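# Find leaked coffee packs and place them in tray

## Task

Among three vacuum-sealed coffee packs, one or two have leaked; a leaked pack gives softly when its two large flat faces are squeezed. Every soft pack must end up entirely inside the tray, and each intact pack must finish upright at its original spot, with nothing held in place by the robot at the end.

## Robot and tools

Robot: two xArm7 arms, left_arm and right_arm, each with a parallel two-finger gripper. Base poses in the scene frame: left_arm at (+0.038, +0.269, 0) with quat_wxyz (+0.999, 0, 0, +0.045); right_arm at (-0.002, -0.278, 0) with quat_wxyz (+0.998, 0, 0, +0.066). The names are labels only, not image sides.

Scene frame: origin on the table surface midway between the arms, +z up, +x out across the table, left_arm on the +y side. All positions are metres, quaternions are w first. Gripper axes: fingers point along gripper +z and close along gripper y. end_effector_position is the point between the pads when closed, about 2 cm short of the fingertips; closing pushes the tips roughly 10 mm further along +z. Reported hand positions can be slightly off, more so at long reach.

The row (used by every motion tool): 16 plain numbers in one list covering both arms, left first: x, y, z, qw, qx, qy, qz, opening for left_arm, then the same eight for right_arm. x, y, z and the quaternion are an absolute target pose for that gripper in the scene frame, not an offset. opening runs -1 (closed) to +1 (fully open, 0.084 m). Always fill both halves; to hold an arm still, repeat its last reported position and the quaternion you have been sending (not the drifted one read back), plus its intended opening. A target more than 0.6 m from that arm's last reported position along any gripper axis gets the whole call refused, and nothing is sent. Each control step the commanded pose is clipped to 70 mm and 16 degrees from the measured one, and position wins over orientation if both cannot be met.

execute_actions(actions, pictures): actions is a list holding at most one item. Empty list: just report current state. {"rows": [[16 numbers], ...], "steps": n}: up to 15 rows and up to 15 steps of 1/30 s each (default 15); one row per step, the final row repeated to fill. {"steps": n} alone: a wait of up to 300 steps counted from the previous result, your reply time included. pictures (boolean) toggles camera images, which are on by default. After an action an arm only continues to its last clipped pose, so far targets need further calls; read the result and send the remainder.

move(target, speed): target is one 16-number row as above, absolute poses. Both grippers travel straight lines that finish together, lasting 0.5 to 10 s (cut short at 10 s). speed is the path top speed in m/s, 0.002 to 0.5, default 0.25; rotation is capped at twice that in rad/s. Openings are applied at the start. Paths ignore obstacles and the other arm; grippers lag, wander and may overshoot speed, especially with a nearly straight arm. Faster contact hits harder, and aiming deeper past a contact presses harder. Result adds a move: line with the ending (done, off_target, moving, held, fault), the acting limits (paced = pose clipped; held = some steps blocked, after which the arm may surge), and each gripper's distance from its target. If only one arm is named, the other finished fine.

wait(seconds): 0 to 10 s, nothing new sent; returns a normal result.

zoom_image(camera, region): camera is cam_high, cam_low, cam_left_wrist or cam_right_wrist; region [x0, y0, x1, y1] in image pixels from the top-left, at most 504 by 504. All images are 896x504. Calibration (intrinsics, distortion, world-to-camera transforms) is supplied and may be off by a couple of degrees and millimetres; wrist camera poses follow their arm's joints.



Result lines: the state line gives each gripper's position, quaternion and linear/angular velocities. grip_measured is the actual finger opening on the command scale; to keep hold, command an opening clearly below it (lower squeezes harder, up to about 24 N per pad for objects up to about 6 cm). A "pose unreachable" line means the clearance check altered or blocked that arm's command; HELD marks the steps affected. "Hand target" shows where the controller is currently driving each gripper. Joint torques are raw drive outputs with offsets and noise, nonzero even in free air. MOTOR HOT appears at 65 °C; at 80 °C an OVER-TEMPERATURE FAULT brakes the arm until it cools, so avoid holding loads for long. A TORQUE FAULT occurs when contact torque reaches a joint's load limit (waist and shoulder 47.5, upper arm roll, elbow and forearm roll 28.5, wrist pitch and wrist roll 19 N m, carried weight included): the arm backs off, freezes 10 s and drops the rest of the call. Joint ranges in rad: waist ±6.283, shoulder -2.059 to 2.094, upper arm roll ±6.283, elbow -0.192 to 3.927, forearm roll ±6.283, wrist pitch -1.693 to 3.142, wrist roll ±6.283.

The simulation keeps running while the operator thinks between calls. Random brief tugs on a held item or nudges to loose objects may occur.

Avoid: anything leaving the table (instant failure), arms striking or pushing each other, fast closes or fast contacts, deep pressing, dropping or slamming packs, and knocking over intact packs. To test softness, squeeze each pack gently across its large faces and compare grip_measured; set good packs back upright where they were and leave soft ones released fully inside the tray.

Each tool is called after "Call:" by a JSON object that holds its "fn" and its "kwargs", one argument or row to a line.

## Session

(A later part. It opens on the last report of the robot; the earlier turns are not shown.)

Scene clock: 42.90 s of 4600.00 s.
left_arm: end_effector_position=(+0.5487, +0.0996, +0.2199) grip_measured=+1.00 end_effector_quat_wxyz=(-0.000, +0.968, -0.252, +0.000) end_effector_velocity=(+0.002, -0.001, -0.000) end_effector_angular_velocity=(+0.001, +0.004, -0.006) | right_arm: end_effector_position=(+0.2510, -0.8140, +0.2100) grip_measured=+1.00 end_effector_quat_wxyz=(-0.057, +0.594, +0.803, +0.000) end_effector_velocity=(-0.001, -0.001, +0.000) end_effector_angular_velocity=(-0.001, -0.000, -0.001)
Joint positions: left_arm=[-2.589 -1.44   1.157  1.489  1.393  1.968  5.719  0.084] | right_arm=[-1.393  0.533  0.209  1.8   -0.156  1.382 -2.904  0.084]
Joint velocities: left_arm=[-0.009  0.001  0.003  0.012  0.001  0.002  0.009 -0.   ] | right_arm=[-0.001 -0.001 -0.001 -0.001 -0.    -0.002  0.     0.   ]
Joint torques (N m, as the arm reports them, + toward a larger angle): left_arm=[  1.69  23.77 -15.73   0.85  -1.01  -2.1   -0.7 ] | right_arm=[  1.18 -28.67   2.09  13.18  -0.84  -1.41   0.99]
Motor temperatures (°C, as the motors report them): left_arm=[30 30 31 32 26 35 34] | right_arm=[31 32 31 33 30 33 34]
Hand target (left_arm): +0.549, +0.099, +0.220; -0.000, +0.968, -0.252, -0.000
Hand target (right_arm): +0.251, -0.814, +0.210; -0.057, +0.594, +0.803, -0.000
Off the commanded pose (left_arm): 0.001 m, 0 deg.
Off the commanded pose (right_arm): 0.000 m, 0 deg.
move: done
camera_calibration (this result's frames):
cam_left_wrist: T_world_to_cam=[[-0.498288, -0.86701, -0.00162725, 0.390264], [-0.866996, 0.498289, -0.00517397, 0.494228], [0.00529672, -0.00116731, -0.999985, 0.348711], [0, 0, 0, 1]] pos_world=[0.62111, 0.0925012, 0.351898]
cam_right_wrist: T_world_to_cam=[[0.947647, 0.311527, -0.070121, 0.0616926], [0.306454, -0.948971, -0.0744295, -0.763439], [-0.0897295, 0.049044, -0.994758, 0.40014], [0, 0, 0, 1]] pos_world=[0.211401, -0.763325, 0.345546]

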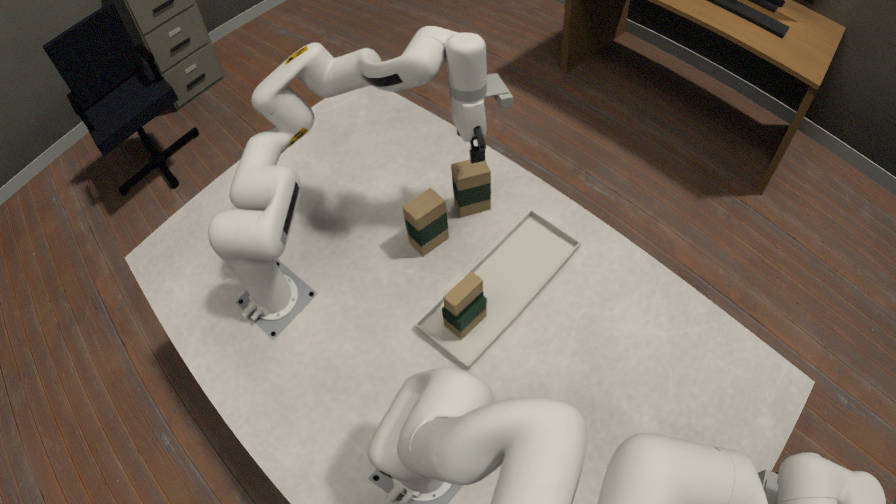

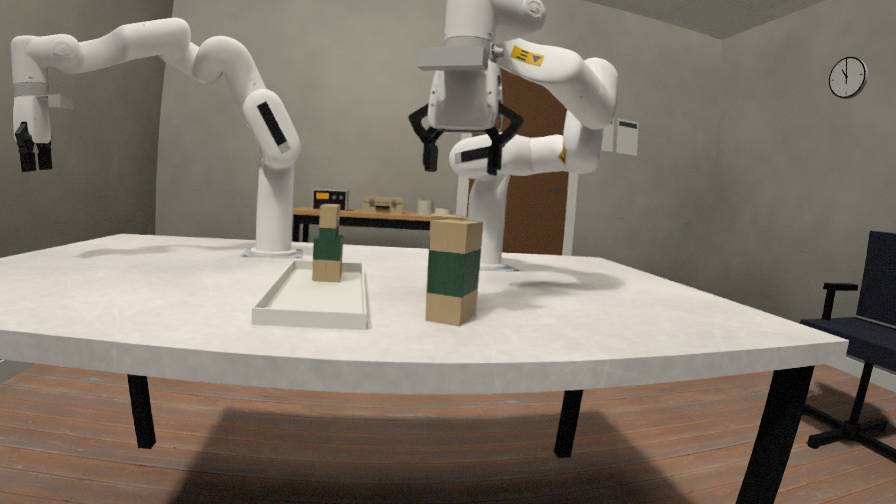

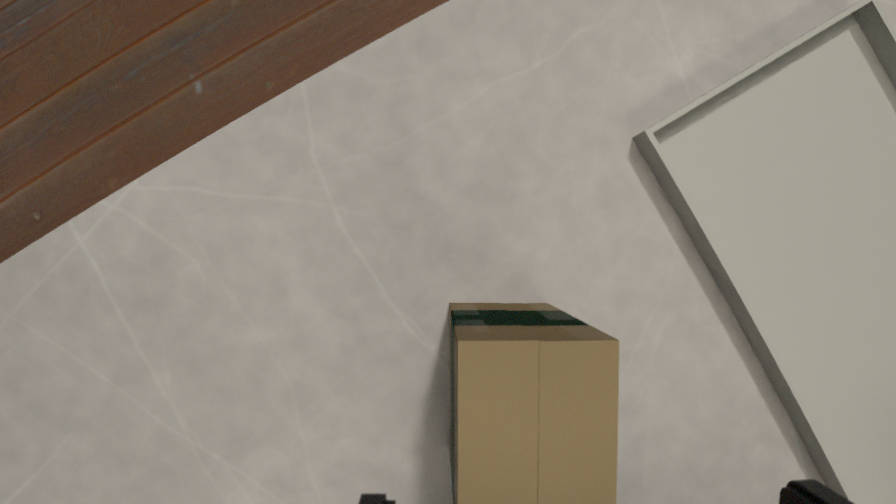

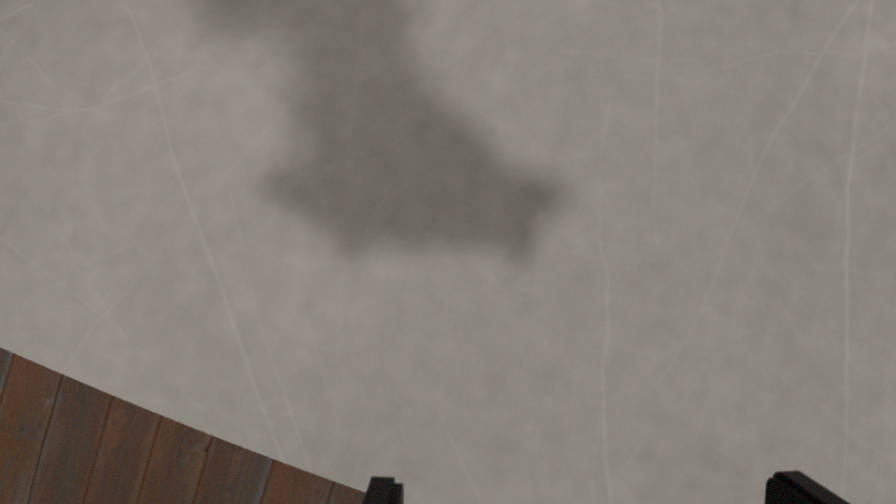

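Call:
{"fn": "move", "kwargs": {
  "target": [0.5495,0.101,0.107,0,0.967,-0.255,0,1,0.251,-0.814,0.21,-0.057,0.594,0.803,0,1],
  "speed": 0.15
}}

Call:
{"fn": "move", "kwargs": {
  "target": [0.5495,0.101,0.107,0,0.967,-0.255,0,-0.1,0.251,-0.814,0.21,-0.057,0.594,0.803,0,1]
}}

Scene clock: 45.57 s of 4600.00 s.
left_arm: end_effector_position=(+0.5495, +0.1009, +0.1077) grip_measured=+1.00 end_effector_quat_wxyz=(+0.000, +0.967, -0.255, +0.000) end_effector_velocity=(-0.000, +0.001, -0.005) end_effector_angular_velocity=(+0.003, +0.003, +0.001) | right_arm: end_effector_position=(+0.2510, -0.8140, +0.2100) grip_measured=+1.00 end_effector_quat_wxyz=(-0.057, +0.594, +0.803, +0.000) end_effector_velocity=(+0.000, +0.000, -0.001) end_effector_angular_velocity=(+0.001, +0.002, +0.002)
Joint positions: left_arm=[-2.508 -1.607  1.314  1.33   1.545  1.828  5.713  0.084] | right_arm=[-1.393  0.533  0.209  1.8   -0.156  1.382 -2.904  0.084]
Joint velocities: left_arm=[ 0.002 -0.005  0.009 -0.002  0.005 -0.004  0.     0.   ] | right_arm=[ 0.002  0.001 -0.     0.    -0.001  0.    -0.    -0.   ]
Joint torques (N m, as the arm reports them, + toward a larger angle): left_arm=[  1.66  23.19 -17.1   -1.56  -0.74  -2.2   -0.54] | right_arm=[  1.27 -29.04   2.02  13.16  -0.59  -1.48   1.05]
Motor temperatures (°C, as the motors report them): left_arm=[30 30 31 32 26 35 34] | right_arm=[31 32 31 33 30 33 34]
Hand target (left_arm): +0.549, +0.101, +0.107; -0.000, +0.967, -0.255, +0.000
Hand target (right_arm): +0.251, -0.814, +0.210; -0.057, +0.594, +0.803, -0.000
Off the commanded pose (left_arm): 0.001 m, 0 deg.
Off the commanded pose (right_arm): 0.000 m, 0 deg.
move: done
camera_calibration (this result's frames):
cam_left_wrist: T_world_to_cam=[[-0.504353, -0.863496, -0.00159763, 0.394652], [-0.863477, 0.504353, -0.00588335, 0.491234], [0.00588602, -0.00158776, -0.999981, 0.236186], [0, 0, 0, 1]] pos_world=[0.621824, 0.0934, 0.239702]
cam_right_wrist: T_world_to_cam=[[0.947647, 0.311527, -0.070121, 0.0616927], [0.306455, -0.948971, -0.0744294, -0.763439], [-0.0897295, 0.0490438, -0.994758, 0.40014], [0, 0, 0, 1]] pos_world=[0.211401, -0.763325, 0.345546]

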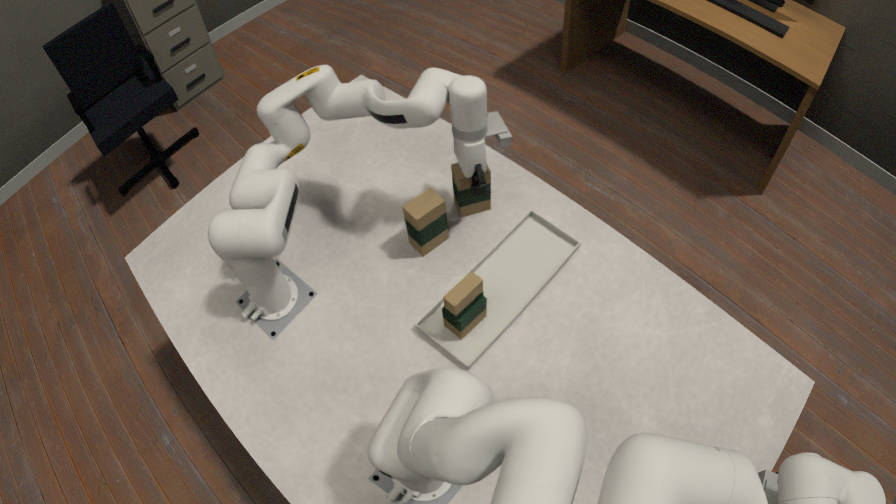

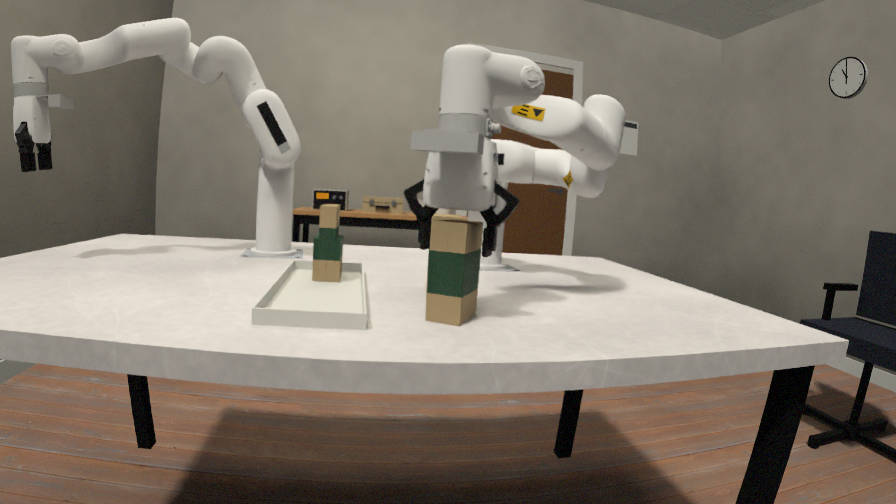

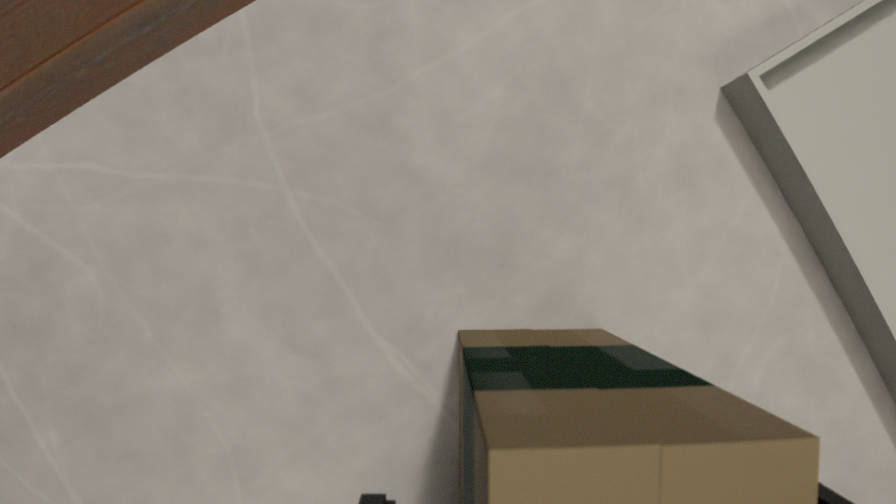

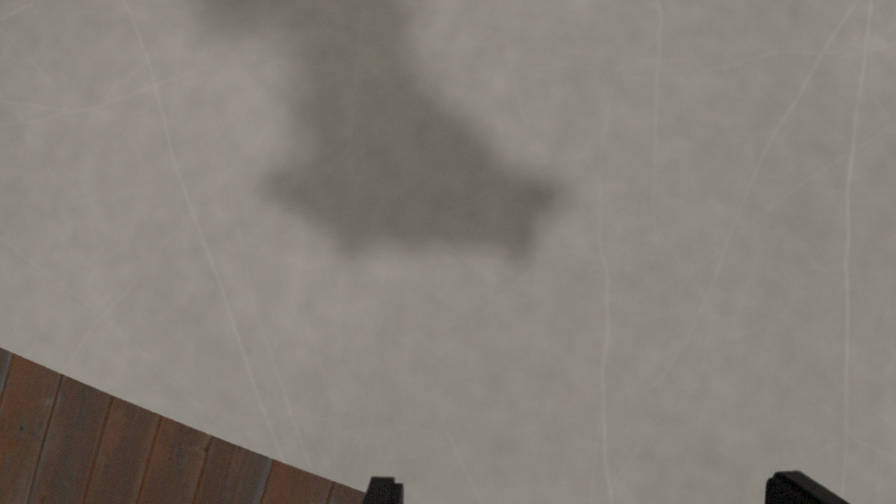

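Scene clock: 46.27 s of 4600.00 s.
left_arm: end_effector_position=(+0.5496, +0.1010, +0.1075) grip_measured=+0.15 end_effector_quat_wxyz=(+0.000, +0.967, -0.255, +0.000) end_effector_velocity=(+0.000, +0.001, -0.000) end_effector_angular_velocity=(+0.000, +0.000, +0.001) | right_arm: end_effector_position=(+0.2510, -0.8140, +0.2100) grip_measured=+1.00 end_effector_quat_wxyz=(-0.057, +0.594, +0.803, +0.000) end_effector_velocity=(+0.000, -0.000, +0.001) end_effector_angular_velocity=(-0.001, -0.001, -0.000)
Joint positions: left_arm=[-2.508 -1.607  1.314  1.33   1.545  1.828  5.713  0.051] | right_arm=[-1.393  0.533  0.209  1.8   -0.156  1.382 -2.904  0.084]
Joint velocities: left_arm=[ 0.001 -0.    -0.     0.     0.     0.    -0.     0.   ] | right_arm=[-0.    -0.001 -0.    -0.     0.    -0.     0.    -0.   ]
Joint torques (N m, as the arm reports them, + toward a larger angle): left_arm=[  1.24  21.6  -15.18  -1.02  -0.79  -2.4   -0.69] | right_arm=[  1.07 -28.98   2.08  13.12  -0.68  -1.34   0.98]
Motor temperatures (°C, as the motors report them): left_arm=[30 30 31 32 26 35 34] | right_arm=[31 32 31 33 30 33 34]
Hand target (left_arm): +0.549, +0.101, +0.107; +0.000, +0.967, -0.255, -0.000
Hand target (right_arm): +0.251, -0.814, +0.210; -0.057, +0.594, +0.803, -0.000
Off the commanded pose (left_arm): 0.001 m, 0 deg.
Off the commanded pose (right_arm): 0.000 m, 0 deg.
move: done
camera_calibration (this result's frames):
cam_left_wrist: T_world_to_cam=[[-0.504197, -0.863588, -0.00144598, 0.394618], [-0.863568, 0.504196, -0.00608297, 0.491341], [0.00598223, -0.00181831, -0.99998, 0.236012], [0, 0, 0, 1]] pos_world=[0.62186, 0.0934842, 0.239567]
cam_right_wrist: T_world_to_cam=[[0.947647, 0.311526, -0.0701208, 0.0616924], [0.306454, -0.948971, -0.0744294, -0.763439], [-0.0897293, 0.0490439, -0.994758, 0.40014], [0, 0, 0, 1]] pos_world=[0.211401, -0.763325, 0.345546]

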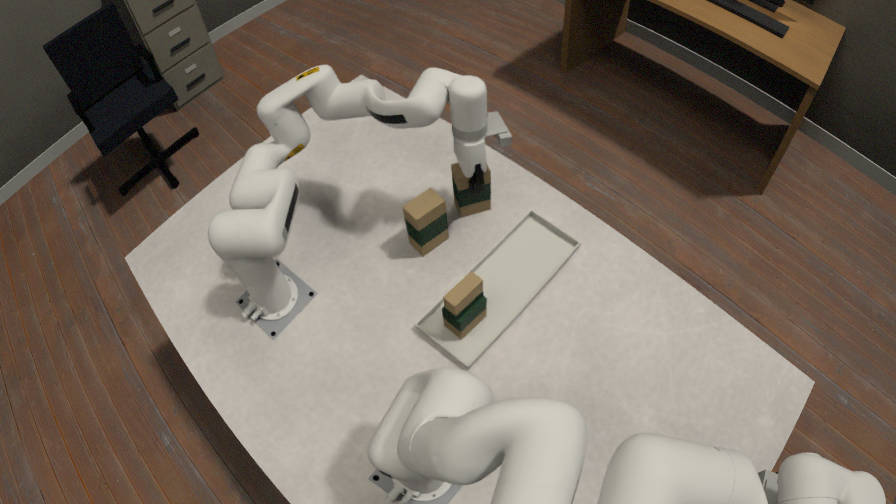

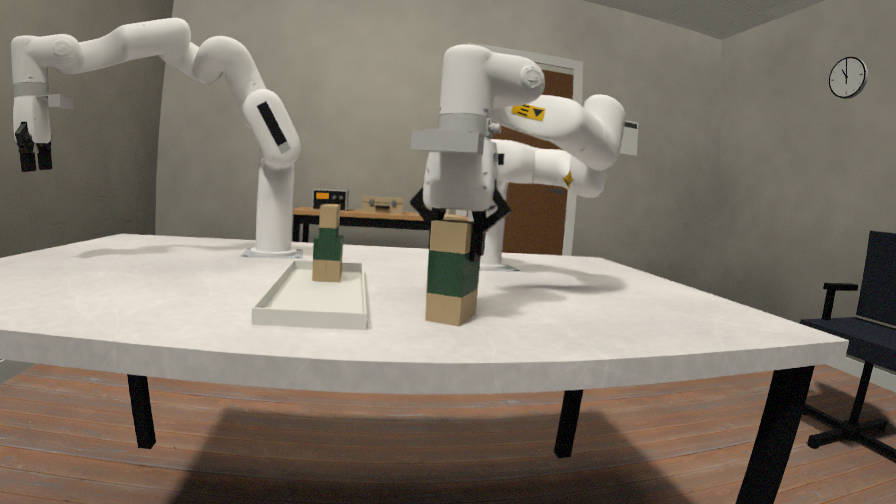

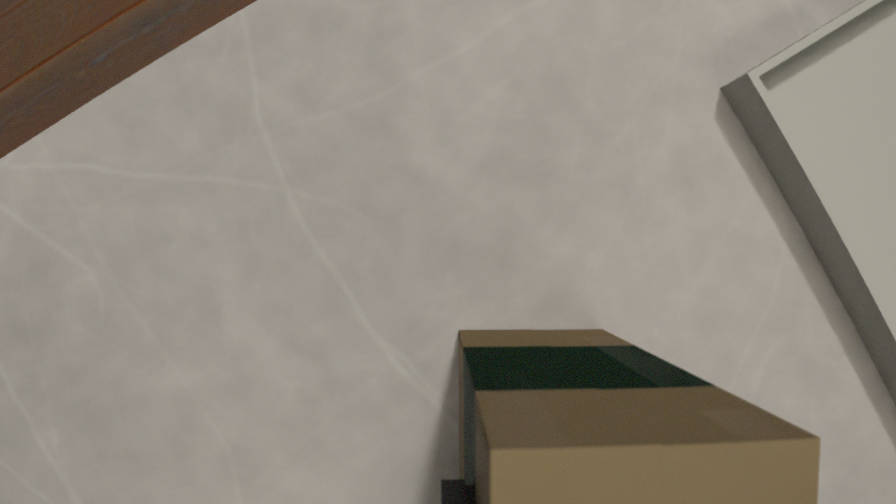

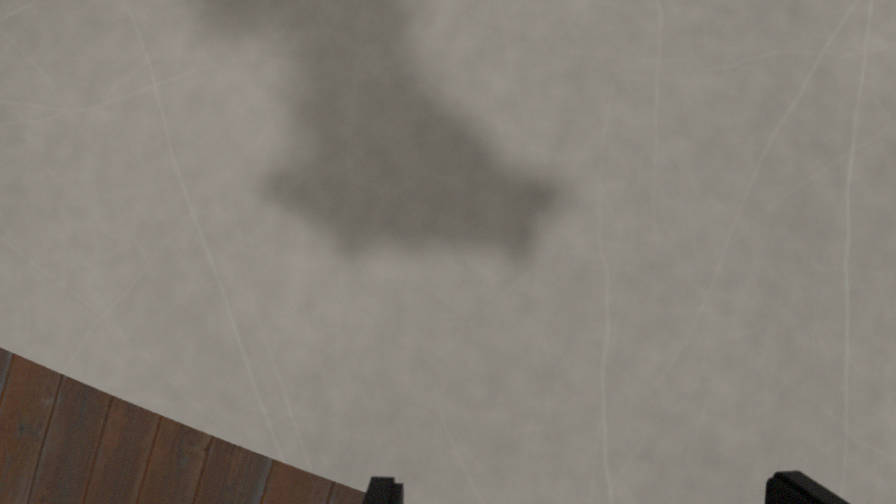

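Call:
{"fn": "move", "kwargs": {
  "target": [0.5495,0.101,0.107,0,0.967,-0.255,0,1,0.251,-0.814,0.21,-0.057,0.594,0.803,0,1]
}}

Call:
{"fn": "move", "kwargs": {
  "target": [0.5495,0.101,0.2,0,0.967,-0.255,0,1,0.251,-0.814,0.21,-0.057,0.594,0.803,0,1]
}}

Call:
{"fn": "finished_scene", "kwargs": {
  "scene": 2
}}

Scene clock: 49.57 s of 4600.00 s.
left_arm: end_effector_position=(+0.5495, +0.1010, +0.1069) grip_measured=+1.00 end_effector_quat_wxyz=(-0.000, +0.967, -0.255, -0.000) end_effector_velocity=(-0.000, -0.000, +0.000) end_effector_angular_velocity=(-0.001, -0.001, -0.001) | right_arm: end_effector_position=(+0.2510, -0.8140, +0.2100) grip_measured=+1.00 end_effector_quat_wxyz=(-0.057, +0.594, +0.803, +0.000) end_effector_velocity=(+0.000, +0.000, +0.000) end_effector_angular_velocity=(+0.001, +0.000, +0.000)
Joint positions: left_arm=[-2.508 -1.607  1.316  1.33   1.545  1.827  5.713  0.084] | right_arm=[-1.393  0.533  0.209  1.8   -0.156  1.382 -2.904  0.084]
Joint velocities: left_arm=[-0.001  0.    -0.001 -0.    -0.    -0.     0.    -0.   ] | right_arm=[ 0.    -0.     0.     0.     0.     0.001  0.    -0.   ]
Joint torques (N m, as the arm reports them, + toward a larger angle): left_arm=[  1.55  23.27 -16.96  -1.17  -1.23  -2.14  -0.69] | right_arm=[  1.34 -28.67   2.    13.16  -0.52  -1.43   1.03]
Motor temperatures (°C, as the motors report them): left_arm=[30 30 31 32 26 35 34] | right_arm=[31 32 31 33 30 33 34]
Hand target (left_arm): +0.549, +0.101, +0.107; +0.000, +0.967, -0.255, +0.000
Hand target (right_arm): +0.251, -0.814, +0.210; -0.057, +0.594, +0.803, +0.000
Off the commanded pose (left_arm): 0.000 m, 0 deg.
Off the commanded pose (right_arm): 0.000 m, 0 deg.
move: done
camera_calibration (this result's frames):
cam_left_wrist: T_world_to_cam=[[-0.504181, -0.863597, -0.00139089, 0.394579], [-0.863583, 0.504181, -0.00506058, 0.491117], [0.00507156, -0.0013503, -0.999986, 0.235869], [0, 0, 0, 1]] pos_world=[0.621864, 0.0934631, 0.2389]
cam_right_wrist: T_world_to_cam=[[0.947647, 0.311526, -0.070121, 0.0616925], [0.306454, -0.948971, -0.0744294, -0.763439], [-0.0897295, 0.0490439, -0.994758, 0.40014], [0, 0, 0, 1]] pos_world=[0.211401, -0.763324, 0.345546]

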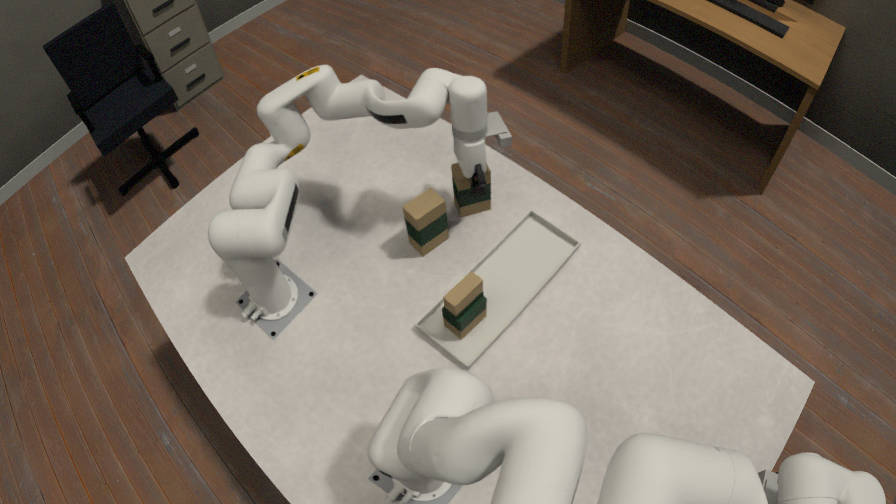

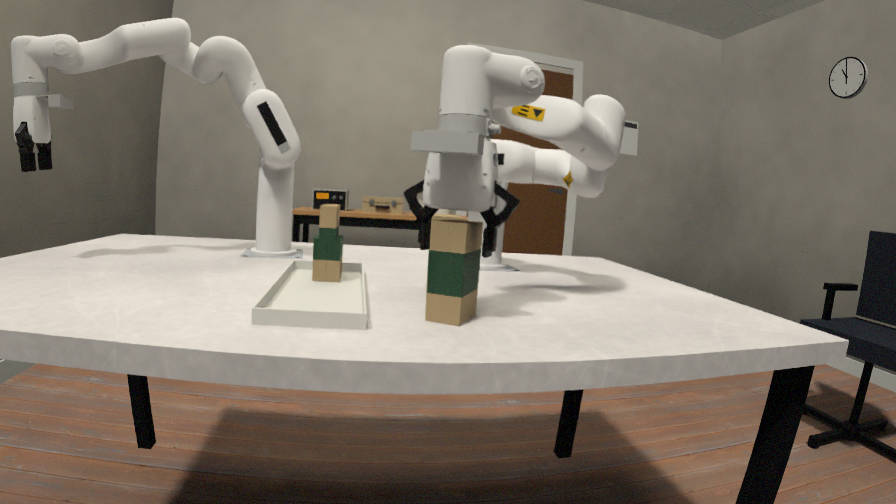

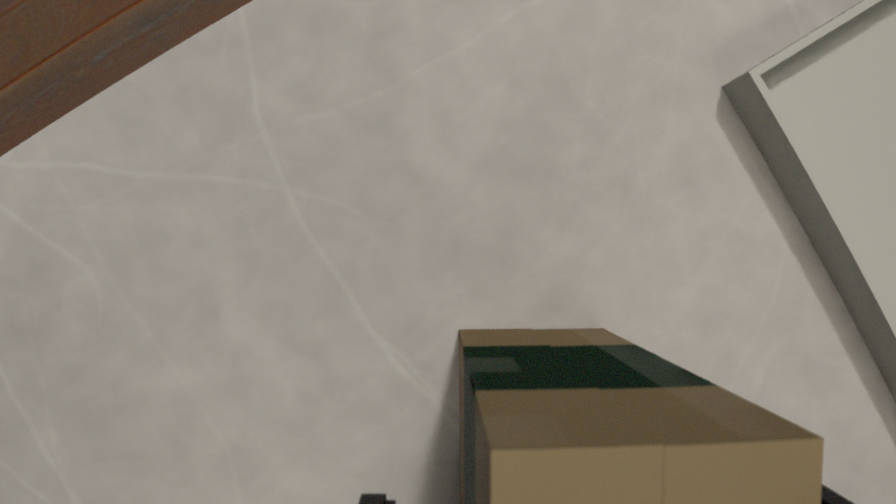

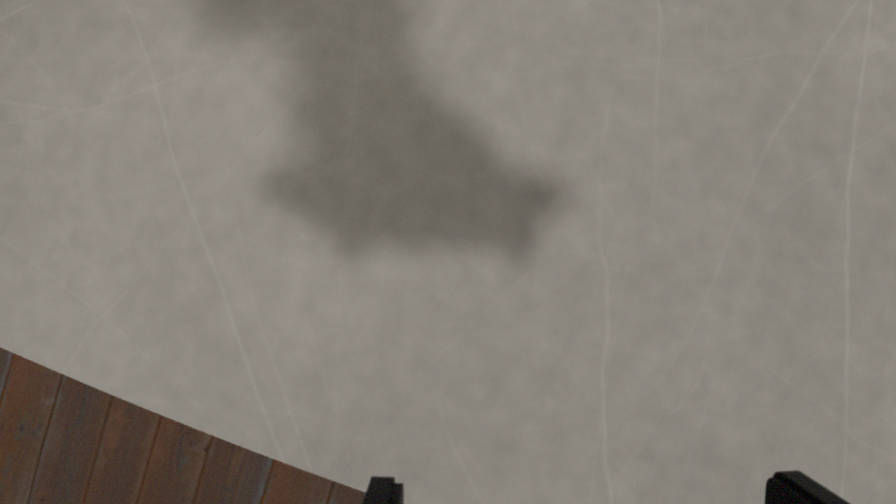

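Scene clock: 50.50 s of 4600.00 s.
left_arm: end_effector_position=(+0.5495, +0.1011, +0.1995) grip_measured=+1.00 end_effector_quat_wxyz=(+0.000, +0.967, -0.255, -0.000) end_effector_velocity=(-0.000, -0.001, +0.005) end_effector_angular_velocity=(-0.001, -0.004, -0.002) | right_arm: end_effector_position=(+0.2510, -0.8140, +0.2100) grip_measured=+1.00 end_effector_quat_wxyz=(-0.057, +0.594, +0.803, +0.000) end_effector_velocity=(+0.001, +0.001, +0.000) end_effector_angular_velocity=(+0.000, -0.001, +0.001)
Joint positions: left_arm=[-2.57  -1.473  1.181  1.453  1.418  1.943  5.723  0.084] | right_arm=[-1.393  0.533  0.209  1.8   -0.156  1.382 -2.904  0.084]
Joint velocities: left_arm=[-0.004  0.006 -0.006  0.005 -0.003  0.003  0.001 -0.   ] | right_arm=[ 0.001 -0.     0.     0.     0.001  0.    -0.    -0.   ]
Joint torques (N m, as the arm reports them, + toward a larger angle): left_arm=[  1.64  23.65 -15.83   0.68  -1.29  -2.22  -0.68] | right_arm=[  0.95 -28.87   2.06  13.11  -0.68  -1.39   1.09]
Motor temperatures (°C, as the motors report them): left_arm=[30 30 31 32 26 35 34] | right_arm=[31 32 31 33 30 33 34]
Hand target (left_arm): +0.550, +0.101, +0.200; +0.000, +0.967, -0.255, -0.000
Hand target (right_arm): +0.251, -0.814, +0.210; -0.057, +0.594, +0.803, -0.000
Off the commanded pose (left_arm): 0.001 m, 0 deg.
Off the commanded pose (right_arm): 0.000 m, 0 deg.
move: done
camera_calibration (this result's frames):
cam_left_wrist: T_world_to_cam=[[-0.504021, -0.863691, -0.0012347, 0.394648], [-0.863679, 0.504021, -0.00462481, 0.491533], [0.00461672, -0.00126462, -0.999989, 0.328636], [0, 0, 0, 1]] pos_world=[0.621921, 0.0935263, 0.331393]
cam_right_wrist: T_world_to_cam=[[0.947647, 0.311526, -0.0701209, 0.0616924], [0.306454, -0.948971, -0.0744293, -0.763439], [-0.0897294, 0.0490439, -0.994758, 0.40014], [0, 0, 0, 1]] pos_world=[0.211401, -0.763325, 0.345546]

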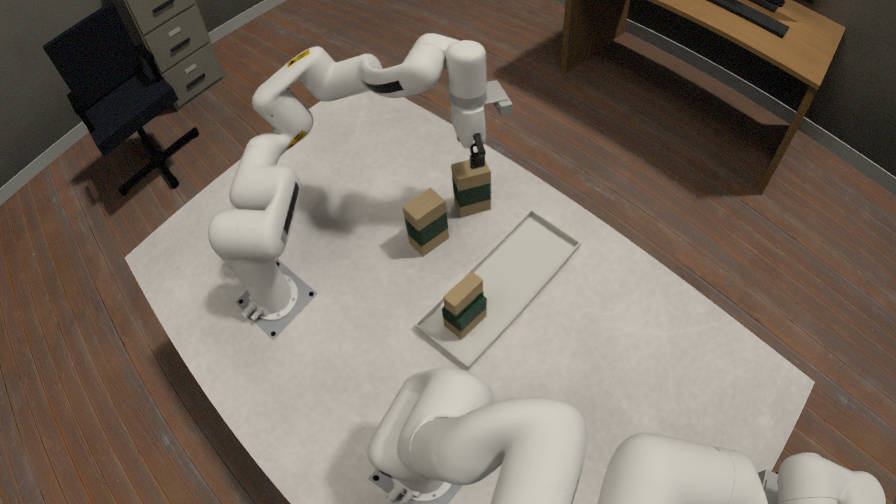

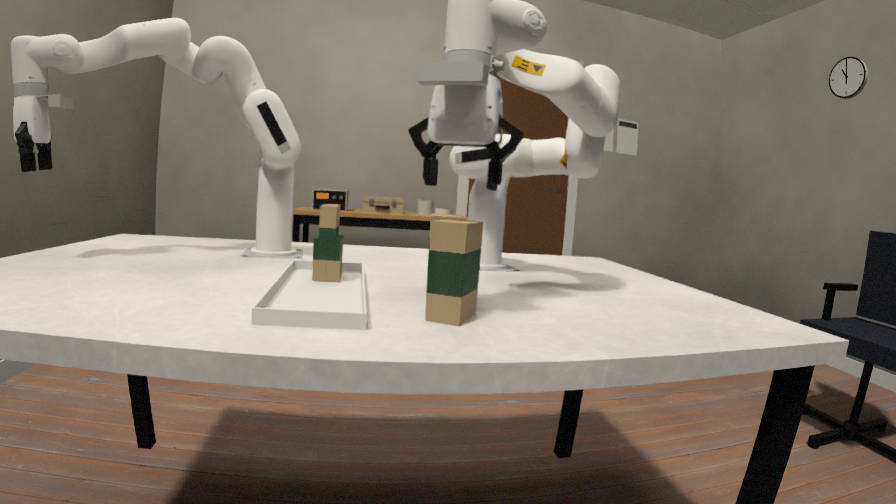

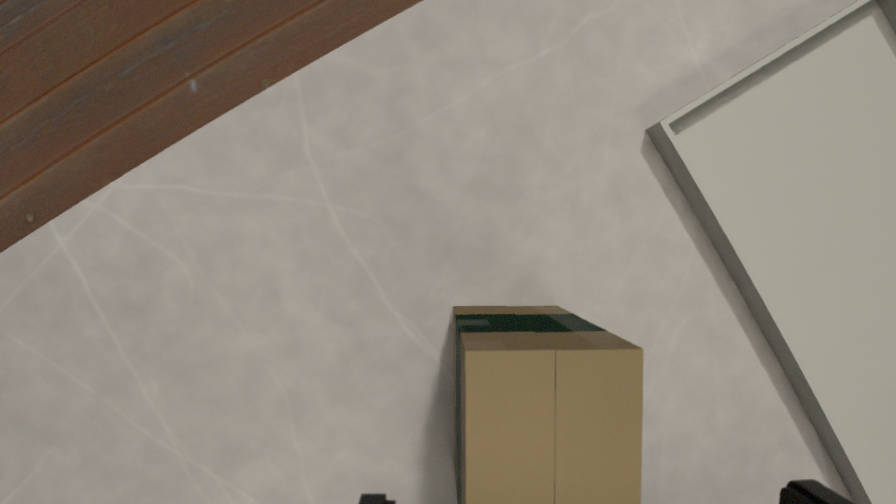

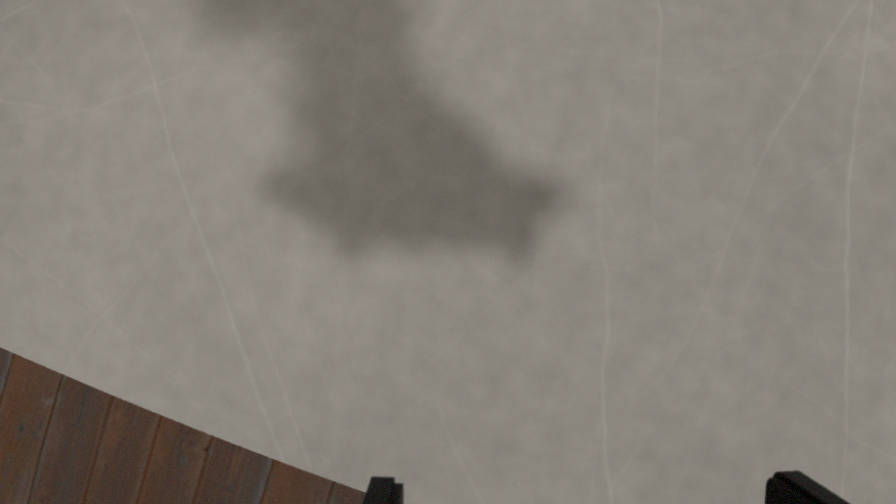

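The scene is finished: the task was done.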